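## Task

Put samples S2, S4 and S6 into the bucket adapters on loading stand ST, adding water blanks as needed. Every tube in an adapter must face a tube of the same mass in the same-numbered hole of the opposite adapter. Within each adapter, holes 1+2 must together match holes 3+4 in mass; hole 5 is on the pivot axis and does not count toward that. Before pressing DONE, every tube, unused blanks included, must sit fully down and upright in a rack well or an adapter hole. Each rack must stand flat and upright entirely on the table, and each adapter flat and upright in the stand. Racks and adapters are loose, and nothing may rely on the robot holding it. Release, move the hand away (resting on DONE or its housing is fine), then press DONE. The job ends when the key goes down; pressing it while the load is wrong is worse than never pressing it.

## Robot and tools

ROBOT. One arm with six joints (waist, shoulder, elbow, wrist pitch, wrist yaw, wrist roll) and a two-finger parallel gripper. Joint limits in rad: waist -2.880..2.880, shoulder 0.000..3.142, elbow 0.000..3.019, wrist pitch -1.693..1.571, wrist yaw -1.571..1.571, wrist roll -2.094..2.094. The elbow cannot fully straighten. A mounting block or post under the base is treated as part of the arm.

FRAMES. Reported poses use the scene frame: origin on the table surface under the arm base, +z up, +y to the left when facing along +x. The base may be tilted relative to the table, and printed positions get less accurate at long reach. The gripper has its own axes: fingers extend along its +z, and they close and open along its y. end_effector_position is the point between the finger pads, roughly 1 cm short of the fingertips.

THE MOTION ROW. Every motion uses a row of 7 numbers, each in [-1, 1]: dx, dy, dz, rx, ry, rz, opening. The first six are an offset, expressed in the gripper's own axes, measured from the gripper pose in the most recent result that reported it (before any such result in a scene, and for a second call inside one reply, measured from where the hand is when the action begins). Scale: 1.0 equals 0.6 m of travel or 180 degrees; rx, ry, rz form a single rotation vector. Opening is absolute, not an offset: +1 fully open (0.094 m), -1 closed. All zeros is not a pause: it drives the hand back to that reference pose.

execute_actions: argument actions, a list holding zero or one item, plus optional pictures (boolean, images included by default). Empty list: just report the state. {"rows": [[7 numbers], ...], "steps": n}: up to 15 rows, n from 1 to 15 control steps of 1/30 s (default 15); one row per step, the last row repeating. Every row counts from the same reference, not from the row before. {"steps": n} alone is a wait of up to 300 steps, counted from the previous result, so your thinking time uses some of them. A rejected call sends nothing.

move: target is one row as above; speed is the path's peak in m/s, 0.002 to 0.5, default 0.25 (rotation capped at twice that in rad/s). Straight path of 0.5 to 10 s; anything longer is cut off at 10 s. Rotation takes the shorter direction. The opening is sent when the move begins. The path ignores obstacles; the hand lags and may overshoot the speed, especially with the arm nearly extended. The result adds a move: line giving the outcome (done, off_target, moving, held, fault), any limits that acted (paced = pose clipped; held = some steps blocked, after which the arm may jump fast), and the distance left to the target.

wait: seconds, 0 to 10; nothing new is commanded.

zoom_image: camera (cam_head_left, cam_head_right, cam_high, cam_low, cam_wrist) and region [x0, y0, x1, y1] in that camera's pixels from the top-left, at most 504 x 504. Images are 504x504 except cam_wrist, 616x616 fisheye.

finished_scene: scene, the number of the scene being closed. Irreversible; its result reports success and gives the next task.

CONTROLLER. Each step the commanded pose is clipped to 70 mm and 16 degrees from the measured pose, then reached by damped inverse kinematics, position taking priority over orientation. Far targets need several actions; after an action the arm only continues to the last clipped pose, so read the result and send the remainder. The arm tends to finish a centimetre or more low and to sag under repeated zero offsets; to hold height, aim back up to the desired pose in a reply's first call and raise the aim if it still droops. Offsets of a few mm may produce no motion. Because offsets come from measured poses, repeating a small push into something rigid adds no force, but into something yielding it goes further.

RESULT LINES. State: position in metres and quaternion wxyz in the scene frame. grip_measured: finger opening on the command scale (may be off by up to about 1 mm, constant within a scene). Joint positions/velocities: the six joints in rad and rad/s, then the pad gap in m and m/s. Joint torques: total drive output per joint, with offsets, friction and noise, nonzero even in free air. Hand target: the pose being driven toward. "pose unreachable" and HELD: the clearance check altered or blocked a command. FAULT: a stop. MOTOR HOT: motor at 85 °C or more; at 100 °C the arm and gripper go limp and the arm falls.

GRASPING. To hold a tube, command an opening below grip_measured, about 0.03 below for a firm grip, less for a gentle one. Pads press up to roughly 50-62 N, harder for an instant on contact, and less on parts thinner than about 2 mm.

SCENE FACTS. All tubes are identical 50 mL tubes, so equal fill means equal mass (the empty tube also has mass). Run samples carry an orange cap dot with the ID and no volume label; judge their fill by liquid level. The task text may say a sample already sits in ST. Water blanks have a white cap dot printed with their mL. X8, with a grey dot, belongs to another run and must stay where it is. Adapters are identified by the number on their sides, holes 1-5 marked on top; adapter 1 faces 3, and 2 faces 4. DONE is a green key on a small sloped desk; push until it latches. Loose objects are occasionally nudged by outside pushes.

AVOID. Knocking or placing anything off the table (ends the scene), dropping or slipping tubes, fast impacts, deep presses past a contact, tipping racks or adapters, and holding loads long enough to overheat motors. The simulation keeps running while you think.

Each tool is called after "Emit:" as name(argument=value, ...) on one line, values as JSON.

## Session

Emit:
execute_actions(actions=[])

Scene clock: 0.00 s of 9000.00 s.
end_effector_position=(+0.1074, -0.5311, +0.1883) grip_measured=+1.000 end_effector_quat_wxyz=(-0.005, +0.969, +0.053, +0.241)
Joint positions: [-1.662  1.787  1.511 -1.298 -0.475  1.519  0.094]
Joint velocities: [-0.005 -0.024  0.007 -0.002  0.007  0.037  0.   ]
Joint torques (N m, as the arm reports them, + toward a larger angle): no reading
Hand target: +0.108, -0.539, +0.199; +0.009, +0.969, +0.056, +0.242

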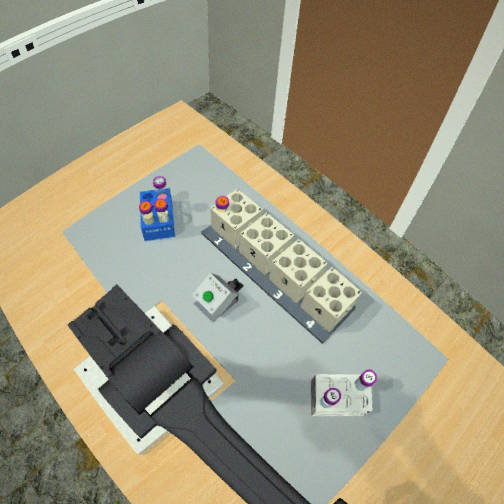

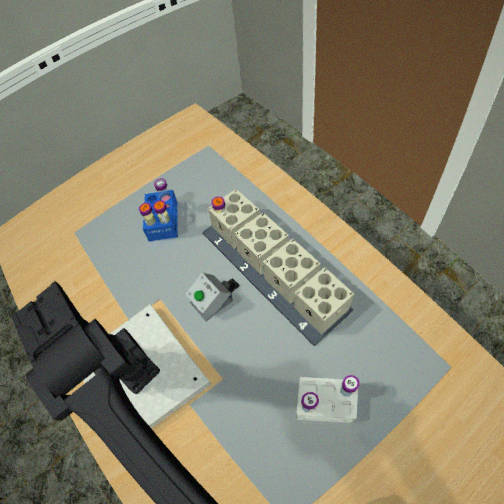

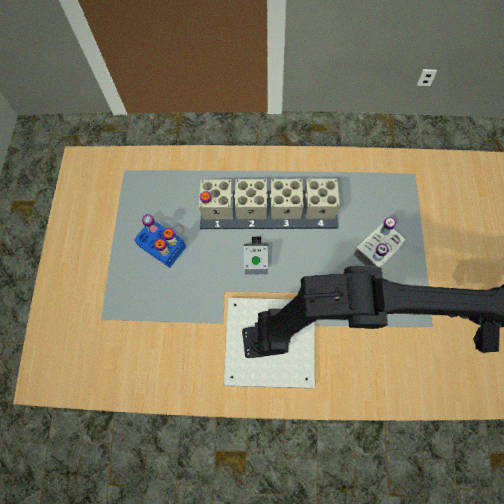

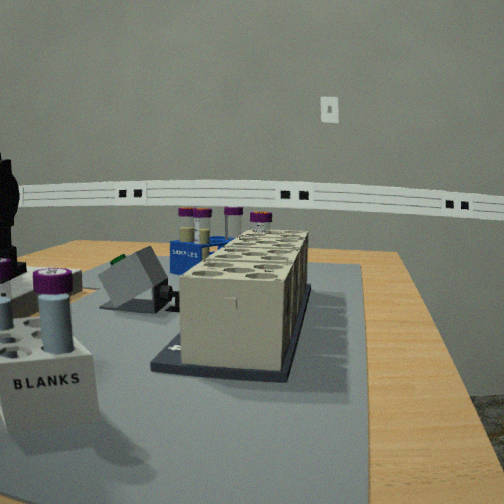

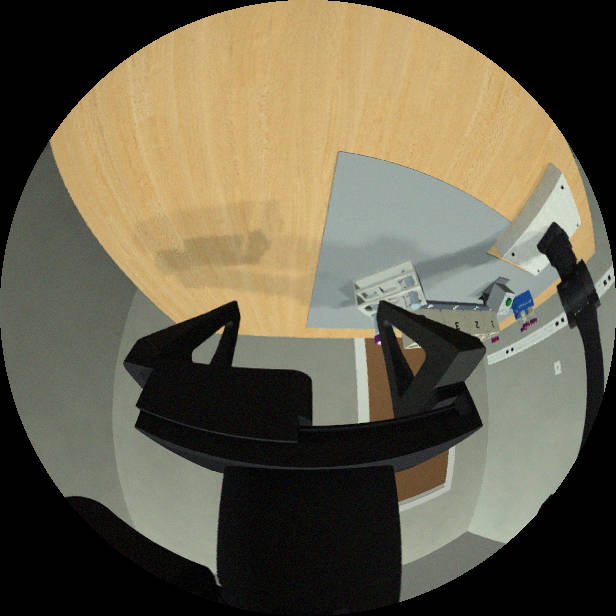

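Emit:
zoom_image(camera="cam_high", region=[120, 160, 270, 280])

Emit:
zoom_image(camera="cam_high", region=[260, 160, 420, 280])

Emit:
zoom_image(camera="cam_low", region=[160, 190, 320, 290])

Emit:
zoom_image(camera="cam_head_left", region=[120, 160, 380, 350])

Emit:
zoom_image(camera="cam_head_left", region=[290, 350, 400, 430])

Region (120, 160, 270, 280) of cam_high's 504x504 image, scaled by 3.360, with more detail than that image has; it fills the top 403 rows of this view, and the rest is white.

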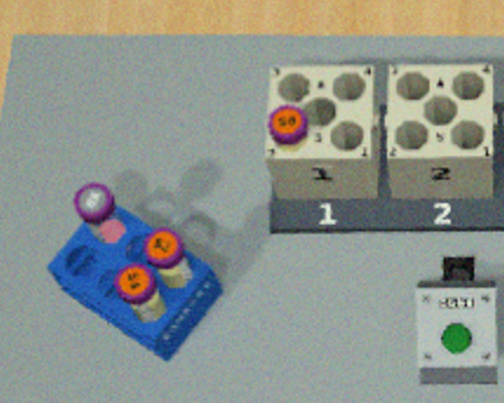

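Region (260, 160, 420, 280) of cam_high's 504x504 image, scaled by 3.150, with more detail than that image has; it fills the top 378 rows of this view, and the rest is white.

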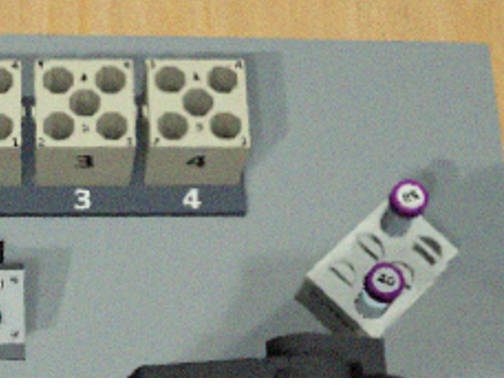

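Region (160, 190, 320, 290) of cam_low's 504x504 image, scaled by 3.150, with more detail than that image has; it fills the top 315 rows of this view, and the rest is white.

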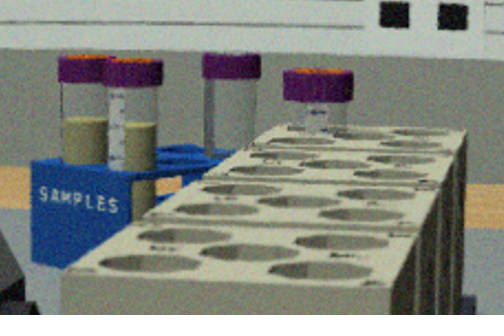

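Region (120, 160, 380, 350) of cam_head_left's 504x504 image, scaled by 1.938, with more detail than that image has; it fills the top 368 rows of this view, and the rest is white.

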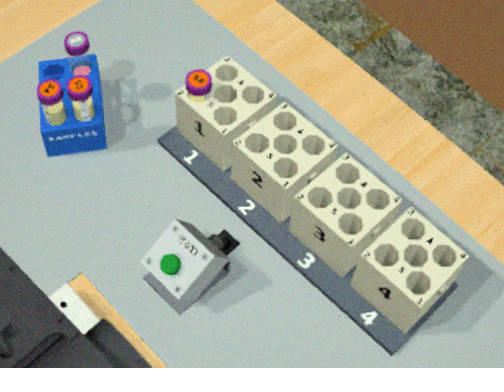

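Region (290, 350, 400, 430) of cam_head_left's 504x504 image, scaled by 4.582, with more detail than that image has; it fills the top 367 rows of this view, and the rest is white.

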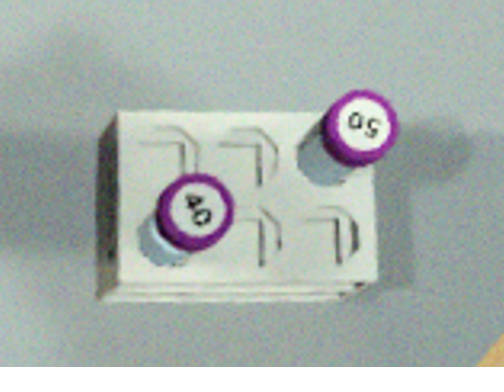

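Emit:
move(target=[0.1,0,-0.12,0,-0.155,0,1])

Emit:
move(target=[0.25,-0.45,-0.03,0,0,-0.5,1])

Emit:
move(target=[-0.4,0.05,0,0,0,-0.47,1])

Scene clock: 18.07 s of 9000.00 s.
end_effector_position=(+0.1264, -0.5190, +0.2584) grip_measured=+1.000 end_effector_quat_wxyz=(-0.015, +0.998, +0.060, -0.002)
Joint positions: [-1.472  1.76   1.709 -1.549  0.011  1.7    0.094]
Joint velocities: [-0.005 -0.005 -0.002 -0.012  0.037 -0.007  0.   ]
Joint torques (N m, as the arm reports them, + toward a larger angle): [  1.24 -14.33  10.72  -0.58   0.22   0.03]
Hand target: +0.127, -0.526, +0.280; +0.005, +0.999, +0.053, +0.001
Off the commanded pose: 0.023 m, 3 deg.
After step 90, 13.67 s passed at rest.
move: off_target

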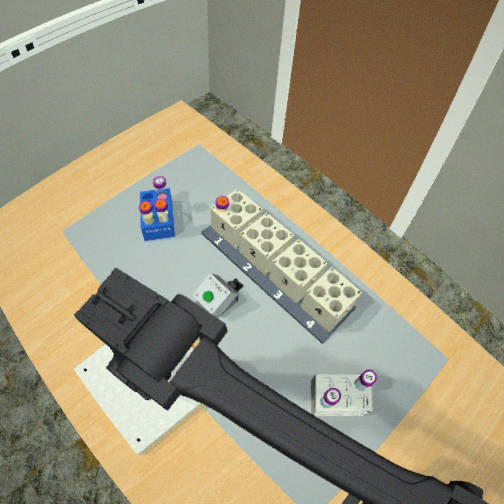

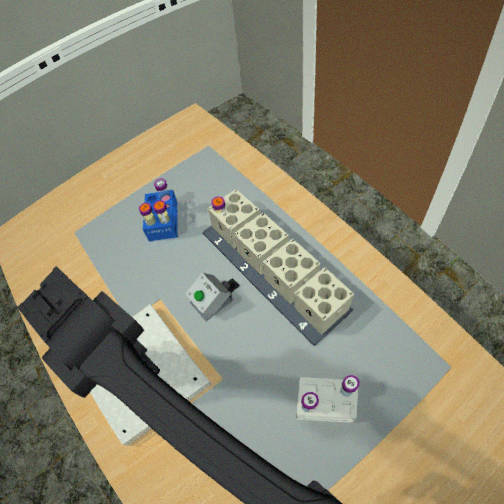

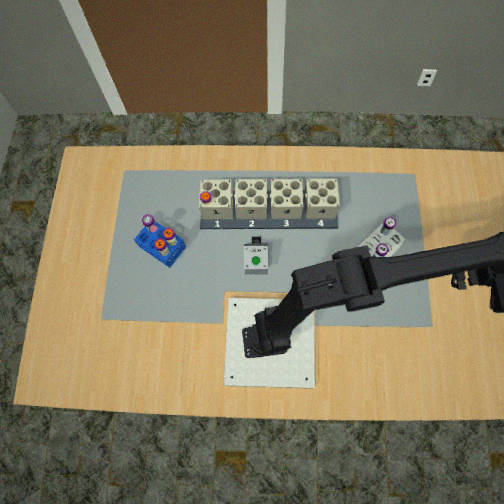

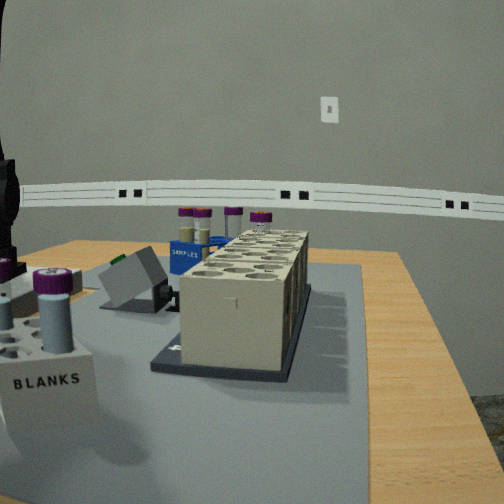

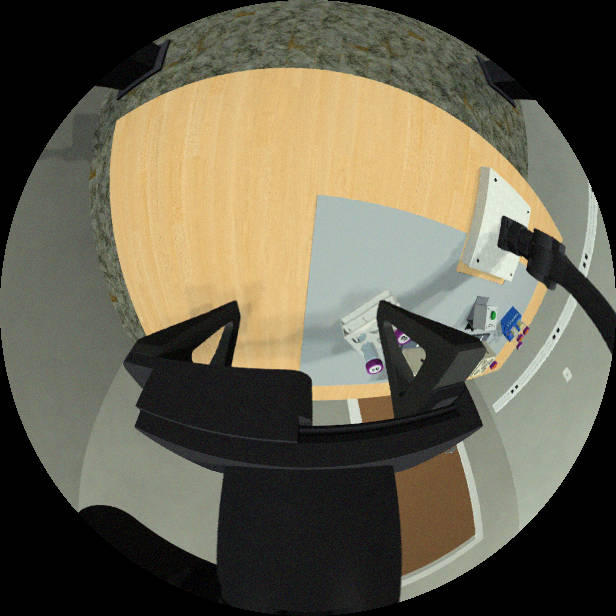

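Scene clock: 21.67 s of 9000.00 s.
end_effector_position=(+0.2488, -0.2379, +0.2765) grip_measured=+1.000 end_effector_quat_wxyz=(-0.018, +0.668, +0.744, +0.008)
Joint positions: [-0.905  1.272  1.201 -1.543 -0.003  0.709  0.094]
Joint velocities: [ 0.005 -0.015 -0.002  0.002  0.037 -0.007  0.   ]
Joint torques (N m, as the arm reports them, + toward a larger angle): [ 1.06 -7.77  7.7  -0.54 -0.01 -0.13]
Hand target: +0.246, -0.235, +0.283; -0.013, +0.663, +0.748, +0.009
Off the commanded pose: 0.011 m, 1 deg.
move: off_target

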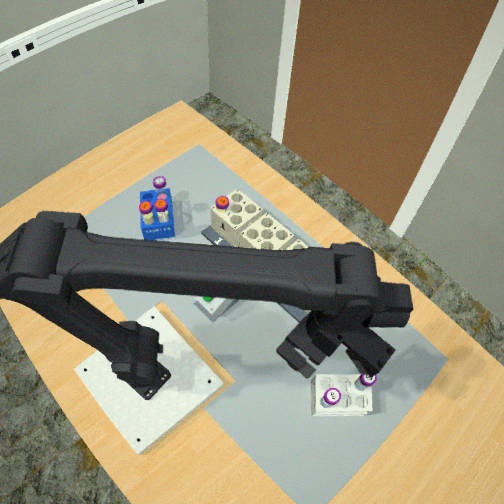

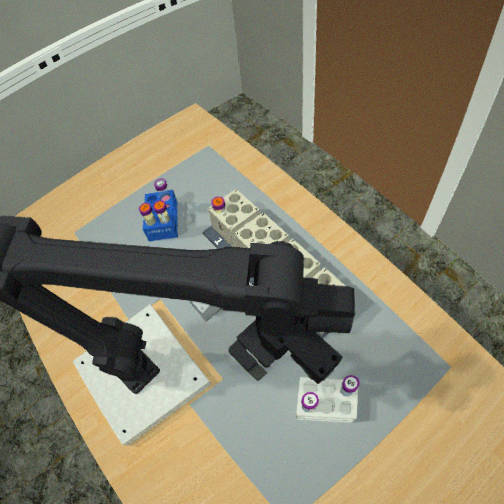

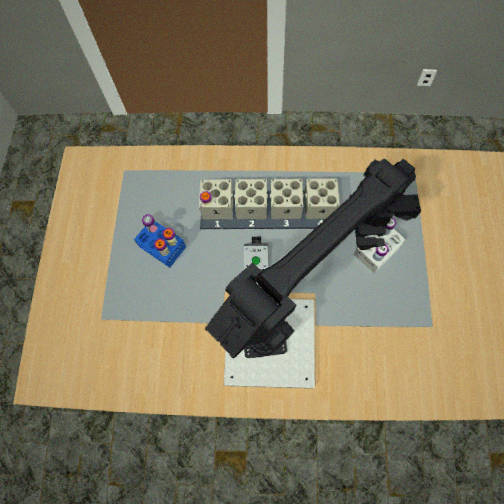

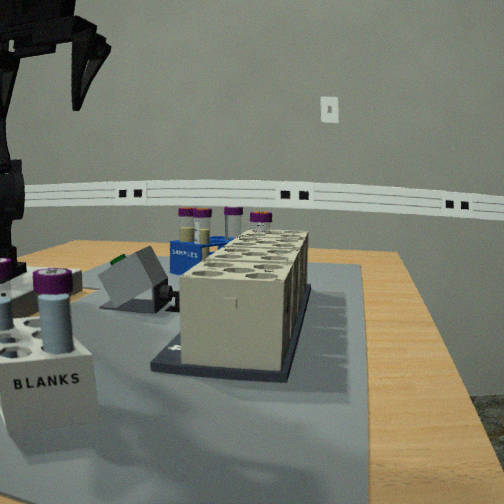

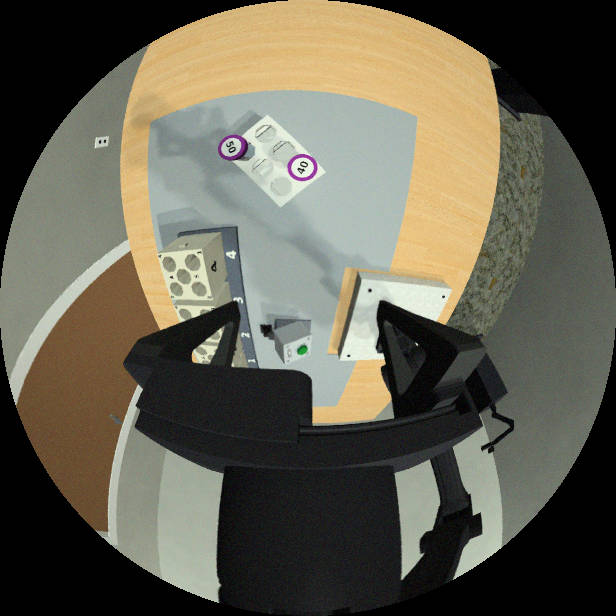

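Scene clock: 25.20 s of 9000.00 s.
end_effector_position=(+0.2978, -0.4625, +0.2594) grip_measured=+1.000 end_effector_quat_wxyz=(-0.012, -0.003, +1.000, +0.026)
Joint positions: [-1.141  1.828  1.799 -1.602  0.005 -0.996  0.094]
Joint velocities: [-0.005 -0.005  0.007 -0.002  0.022 -0.022  0.   ]
Joint torques (N m, as the arm reports them, + toward a larger angle): [  0.86 -13.26  11.09  -0.63   0.02  -0.11]
Hand target: +0.301, -0.473, +0.268; -0.007, -0.006, +1.000, +0.017
Off the commanded pose: 0.015 m, 1 deg.
move: off_target

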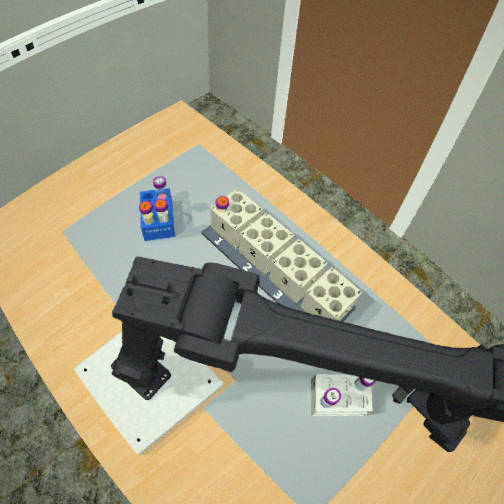

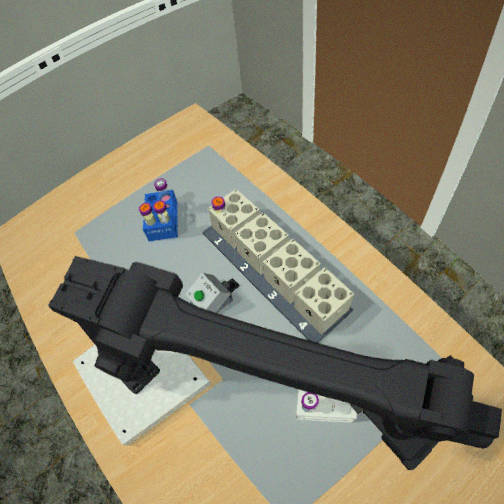

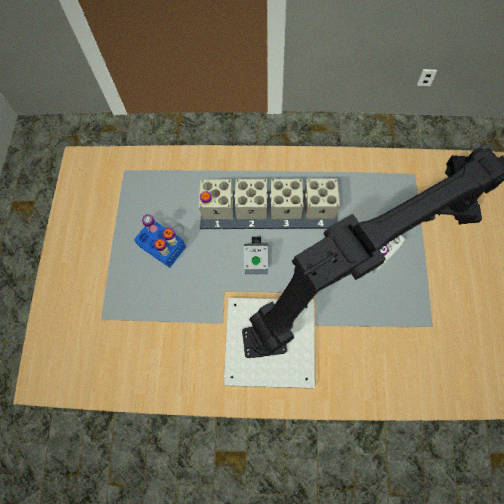

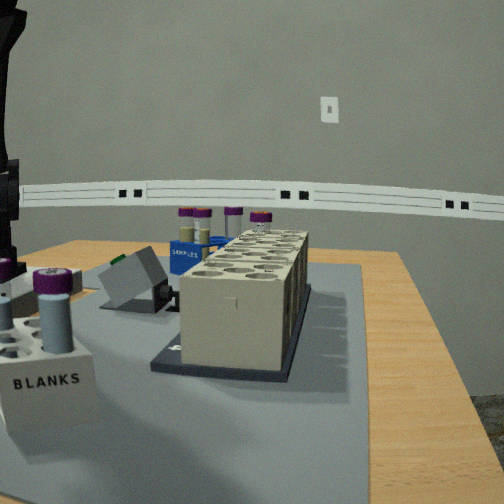

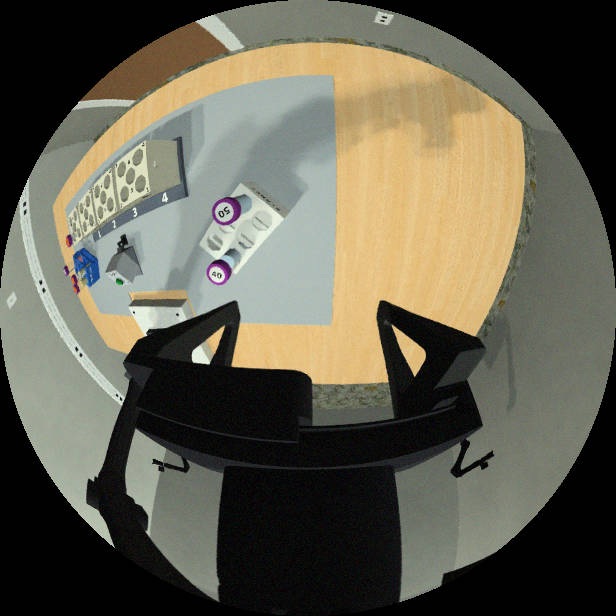

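Emit:
move(target=[-0.14,1.0,-0.02,0,0,0,1], speed=0.35)

Scene clock: 35.70 s of 9000.00 s.
end_effector_position=(+0.3741, +0.1352, +0.2842) grip_measured=+1.000 end_effector_quat_wxyz=(-0.027, -0.011, +0.999, +0.024)
Joint positions: [ 0.171  1.421  1.353 -1.554 -0.061  0.298  0.094]
Joint velocities: [ 0.005  0.005  0.012 -0.012 -0.007  0.051  0.   ]
Joint torques (N m, as the arm reports them, + toward a larger angle): [ 0.54 -7.93 10.91 -0.51  0.14  0.04]
Hand target: +0.385, +0.136, +0.298; -0.014, -0.003, +1.000, +0.026
Off the commanded pose: 0.017 m, 2 deg.
After step 90, 5.07 s passed at rest.
move: off_target

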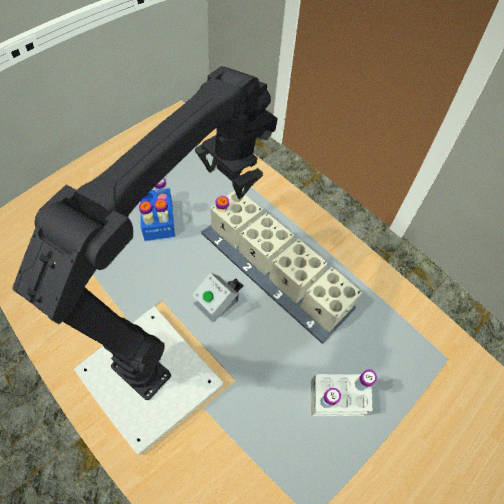

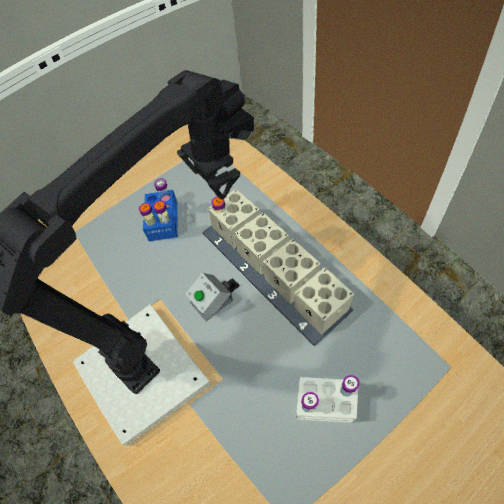

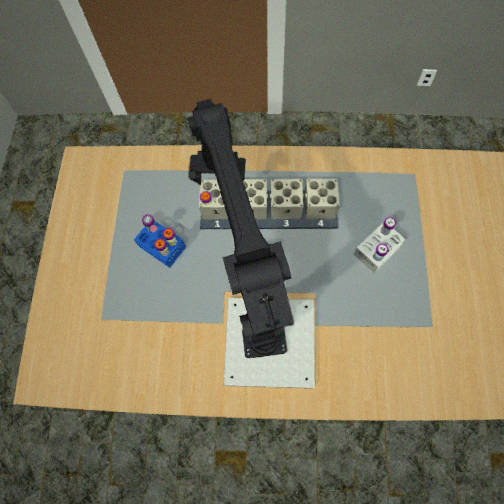

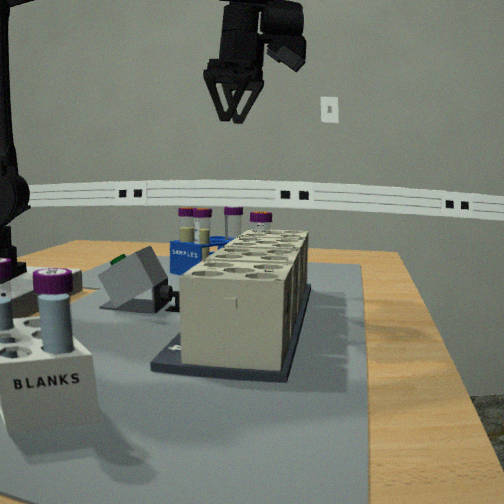

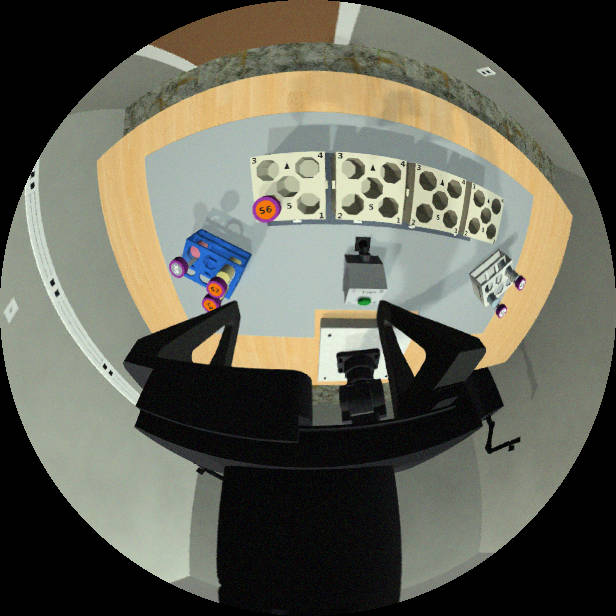

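Emit:
move(target=[-0.073,0.09,0.15,0.015,-0.017,0,1])

Scene clock: 40.50 s of 9000.00 s.
end_effector_position=(+0.4071, +0.1921, +0.1870) grip_measured=+1.000 end_effector_quat_wxyz=(-0.015, -0.018, +1.000, -0.005)
Joint positions: [ 0.289  1.596  1.288 -1.308 -0.005  0.404  0.094]
Joint velocities: [-0.015  0.005 -0.012 -0.002 -0.007  0.037  0.   ]
Joint torques (N m, as the arm reports them, + toward a larger angle): [  0.92 -11.3    7.95   0.25   0.18   0.06]
Hand target: +0.413, +0.194, +0.194; -0.001, -0.011, +1.000, -0.000
Off the commanded pose: 0.009 m, 2 deg.
After step 90, 0.90 s passed at rest.
move: done

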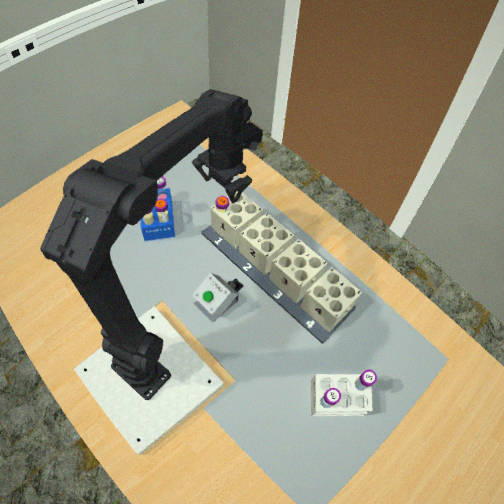

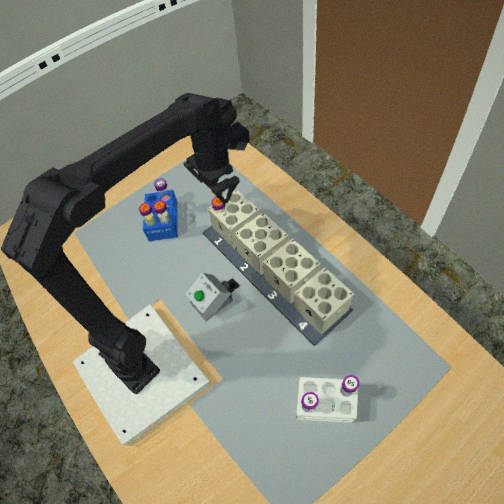

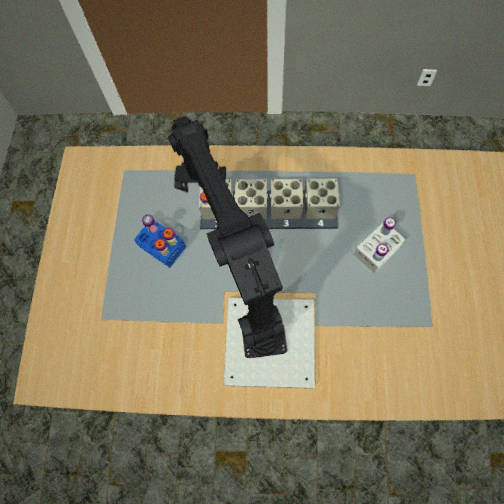

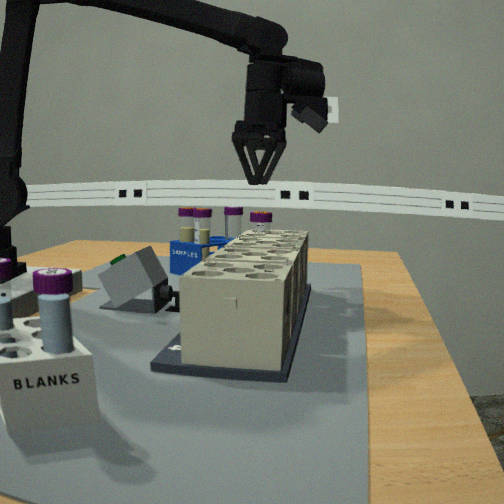

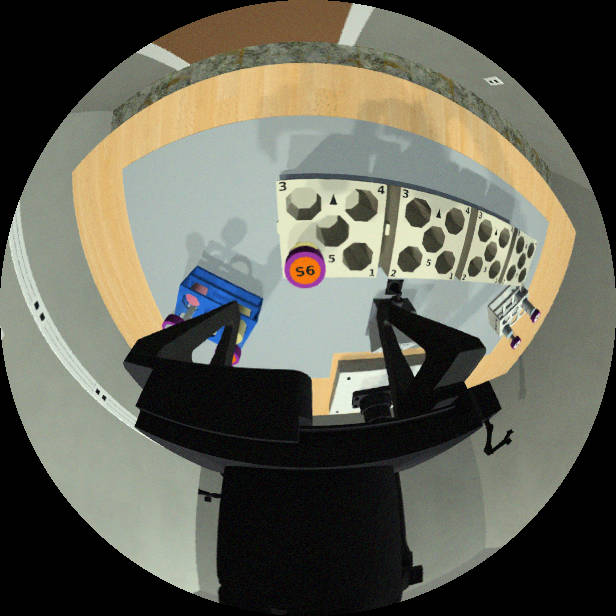

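Emit:
move(target=[-0.016,0.004,0.104,0,-0.012,0,0.4], speed=0.1)

Scene clock: 44.23 s of 9000.00 s.
end_effector_position=(+0.4112, +0.1917, +0.1269) grip_measured=+0.402 end_effector_quat_wxyz=(-0.000, -0.017, +1.000, -0.005)
Joint positions: [ 0.289  1.645  1.181 -1.124  0.007  0.406  0.066]
Joint velocities: [-0.015 -0.005 -0.007  0.007  0.066 -0.037  0.001]
Joint torques (N m, as the arm reports them, + toward a larger angle): [  1.15 -10.2    7.27   0.38   0.19  -0.04]
Hand target: +0.415, +0.194, +0.124; +0.004, -0.018, +1.000, -0.005
Off the commanded pose: 0.005 m, 0 deg.
move: done

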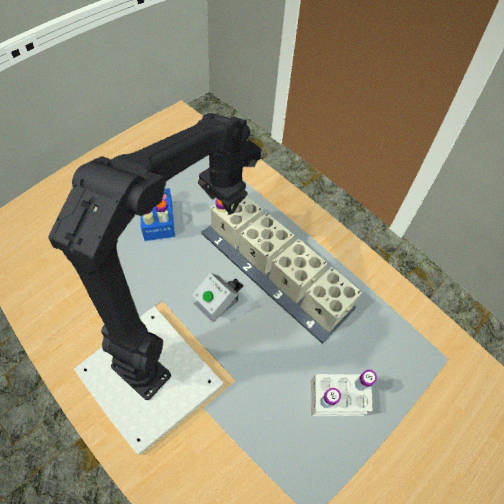

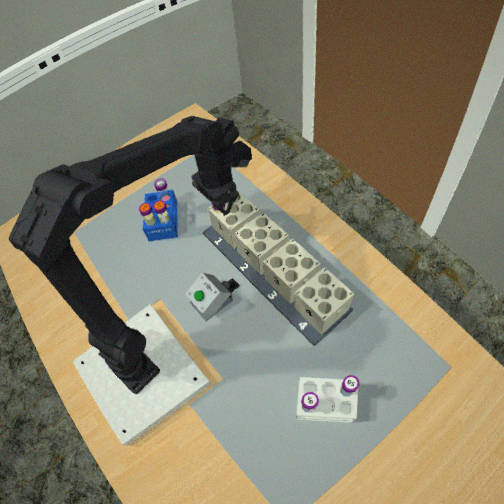

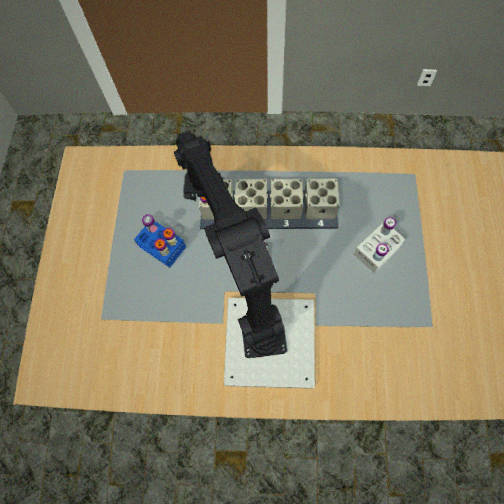

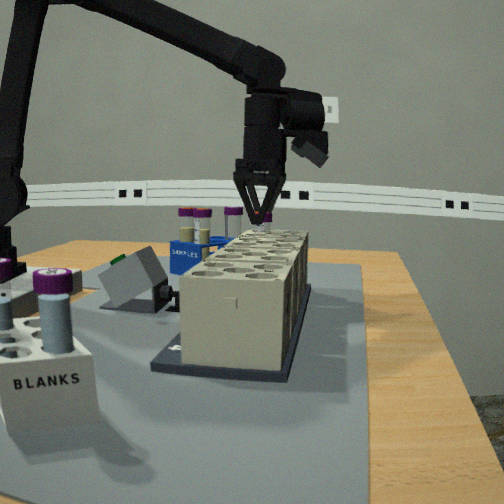

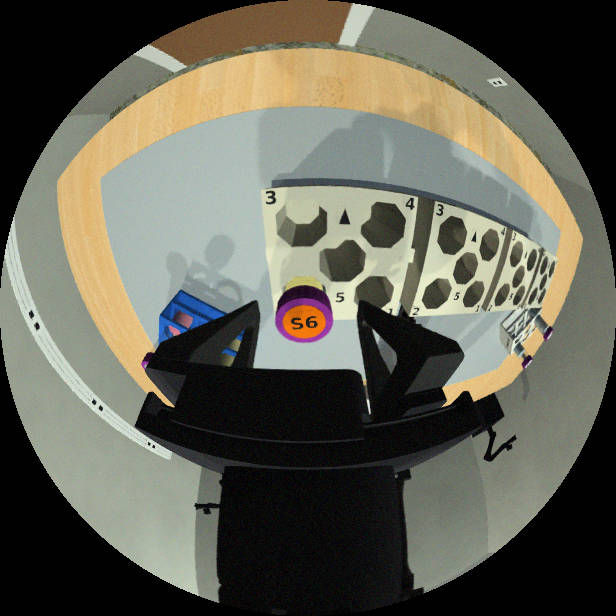

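Emit:
move(target=[-0.012,0.004,0.012,0,0,0,0.1], speed=0.1)

Emit:
move(target=[0,0,0,0,0,0,-0.3])

Scene clock: 47.17 s of 9000.00 s.
end_effector_position=(+0.4109, +0.1916, +0.1231) grip_measured=+0.102 end_effector_quat_wxyz=(-0.004, -0.017, +1.000, -0.006)
Joint positions: [ 0.289  1.654  1.181 -1.124  0.007  0.406  0.052]
Joint velocities: [ 0.005 -0.005 -0.002  0.007 -0.037  0.007 -0.001]
Joint torques (N m, as the arm reports them, + toward a larger angle): [ 0.86 -9.74  7.65  0.39  0.07 -0.05]
Hand target: +0.418, +0.194, +0.120; -0.000, -0.017, +1.000, -0.005
Off the commanded pose: 0.009 m, 1 deg.
move: done

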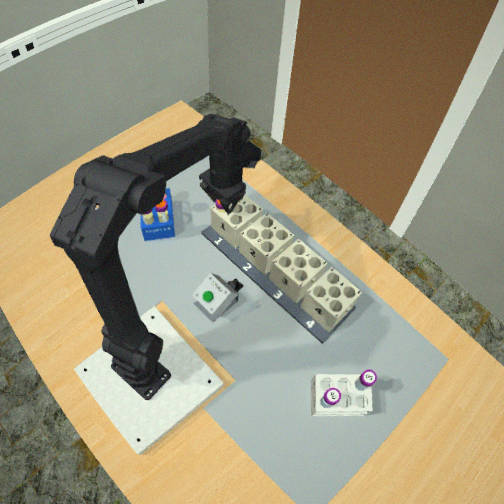

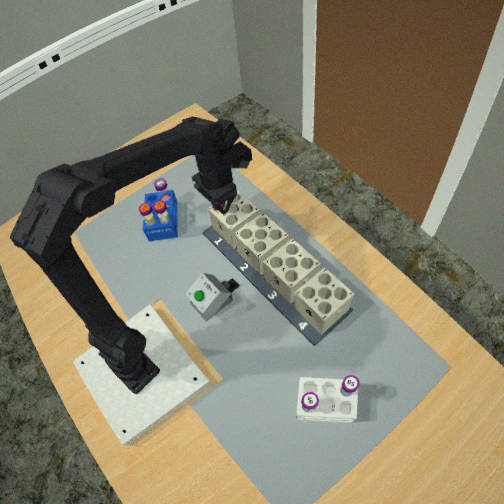

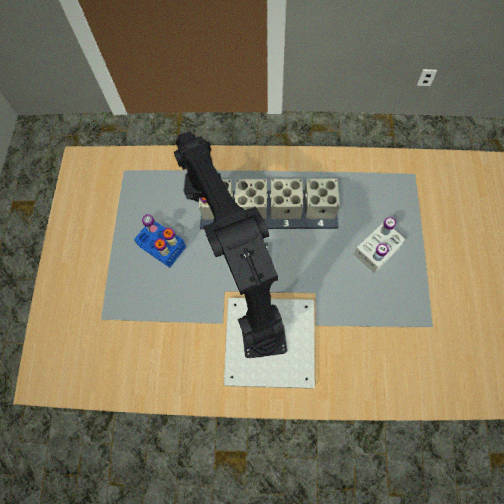

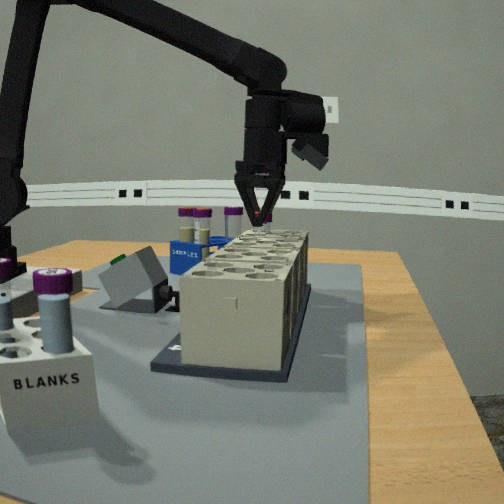

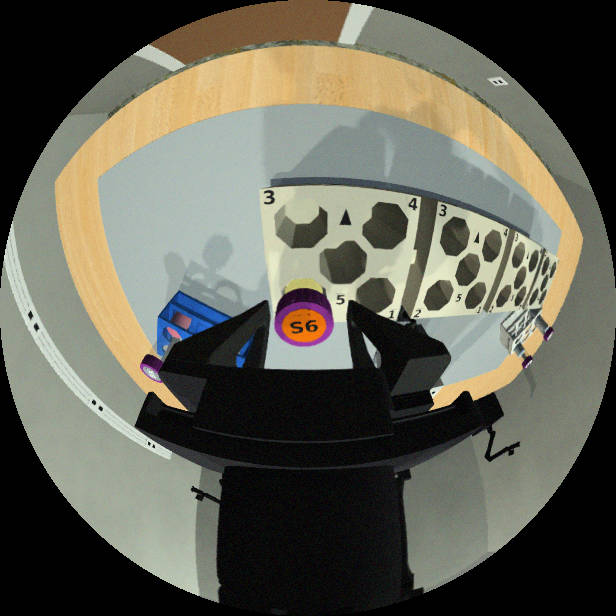

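Scene clock: 47.67 s of 9000.00 s.
end_effector_position=(+0.4106, +0.1921, +0.1231) grip_measured=-0.291 end_effector_quat_wxyz=(-0.005, -0.017, +1.000, -0.005)
Joint positions: [ 0.29   1.654  1.181 -1.124  0.004  0.406  0.033]
Joint velocities: [ 0.005 -0.015 -0.002  0.002 -0.007 -0.051 -0.001]
Joint torques (N m, as the arm reports them, + toward a larger angle): [  0.93 -10.88   6.82  -0.08   0.15  -0.04]
Hand target: +0.411, +0.192, +0.123; -0.004, -0.017, +1.000, -0.006
Off the commanded pose: 0.001 m, 0 deg.
move: done

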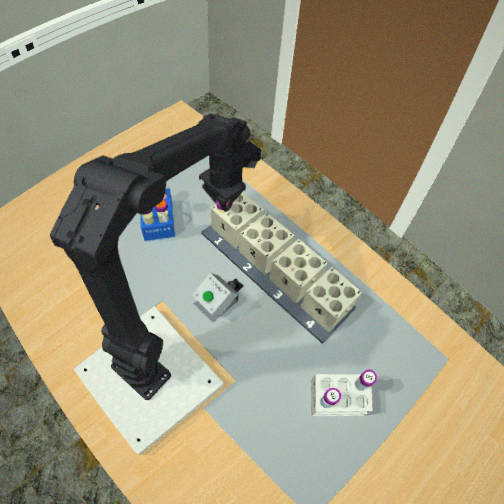

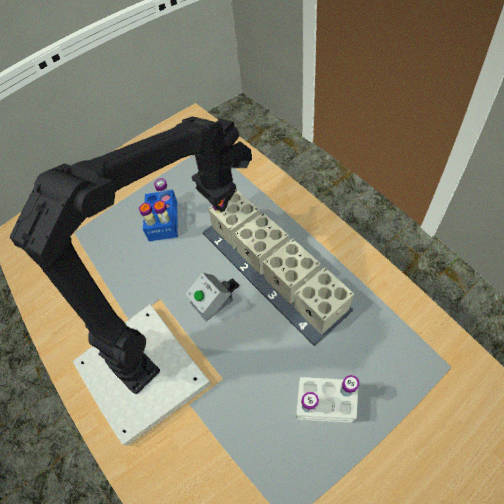

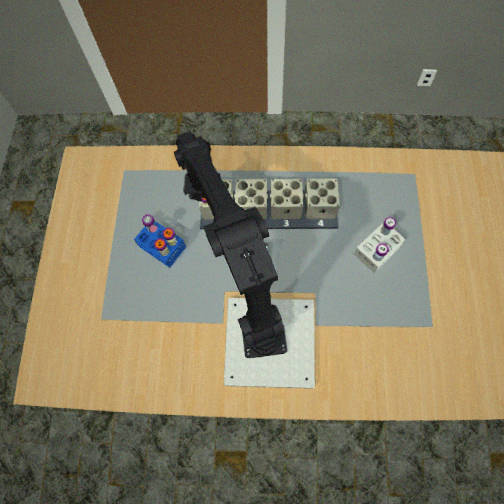

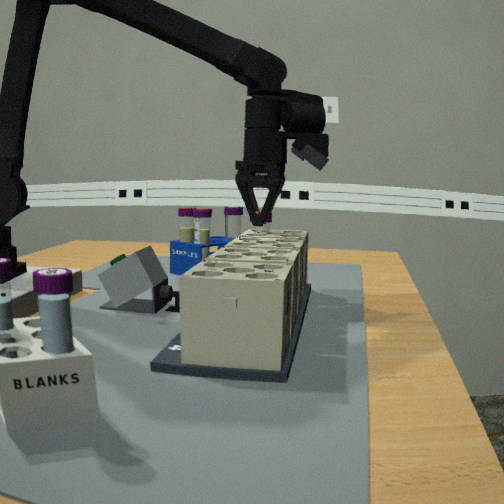

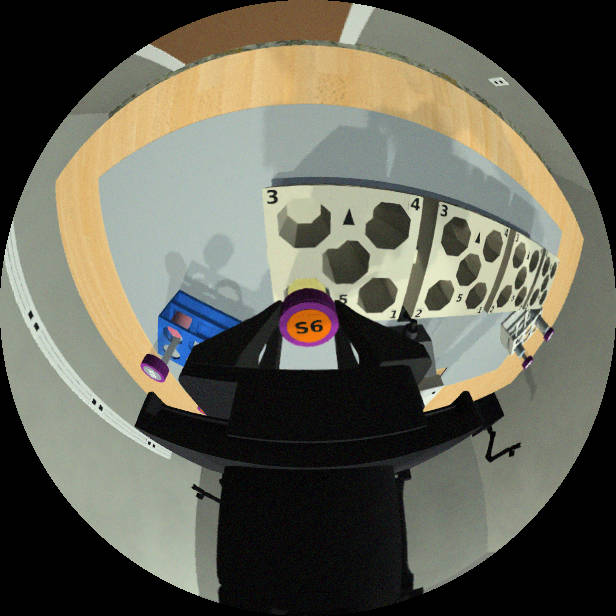

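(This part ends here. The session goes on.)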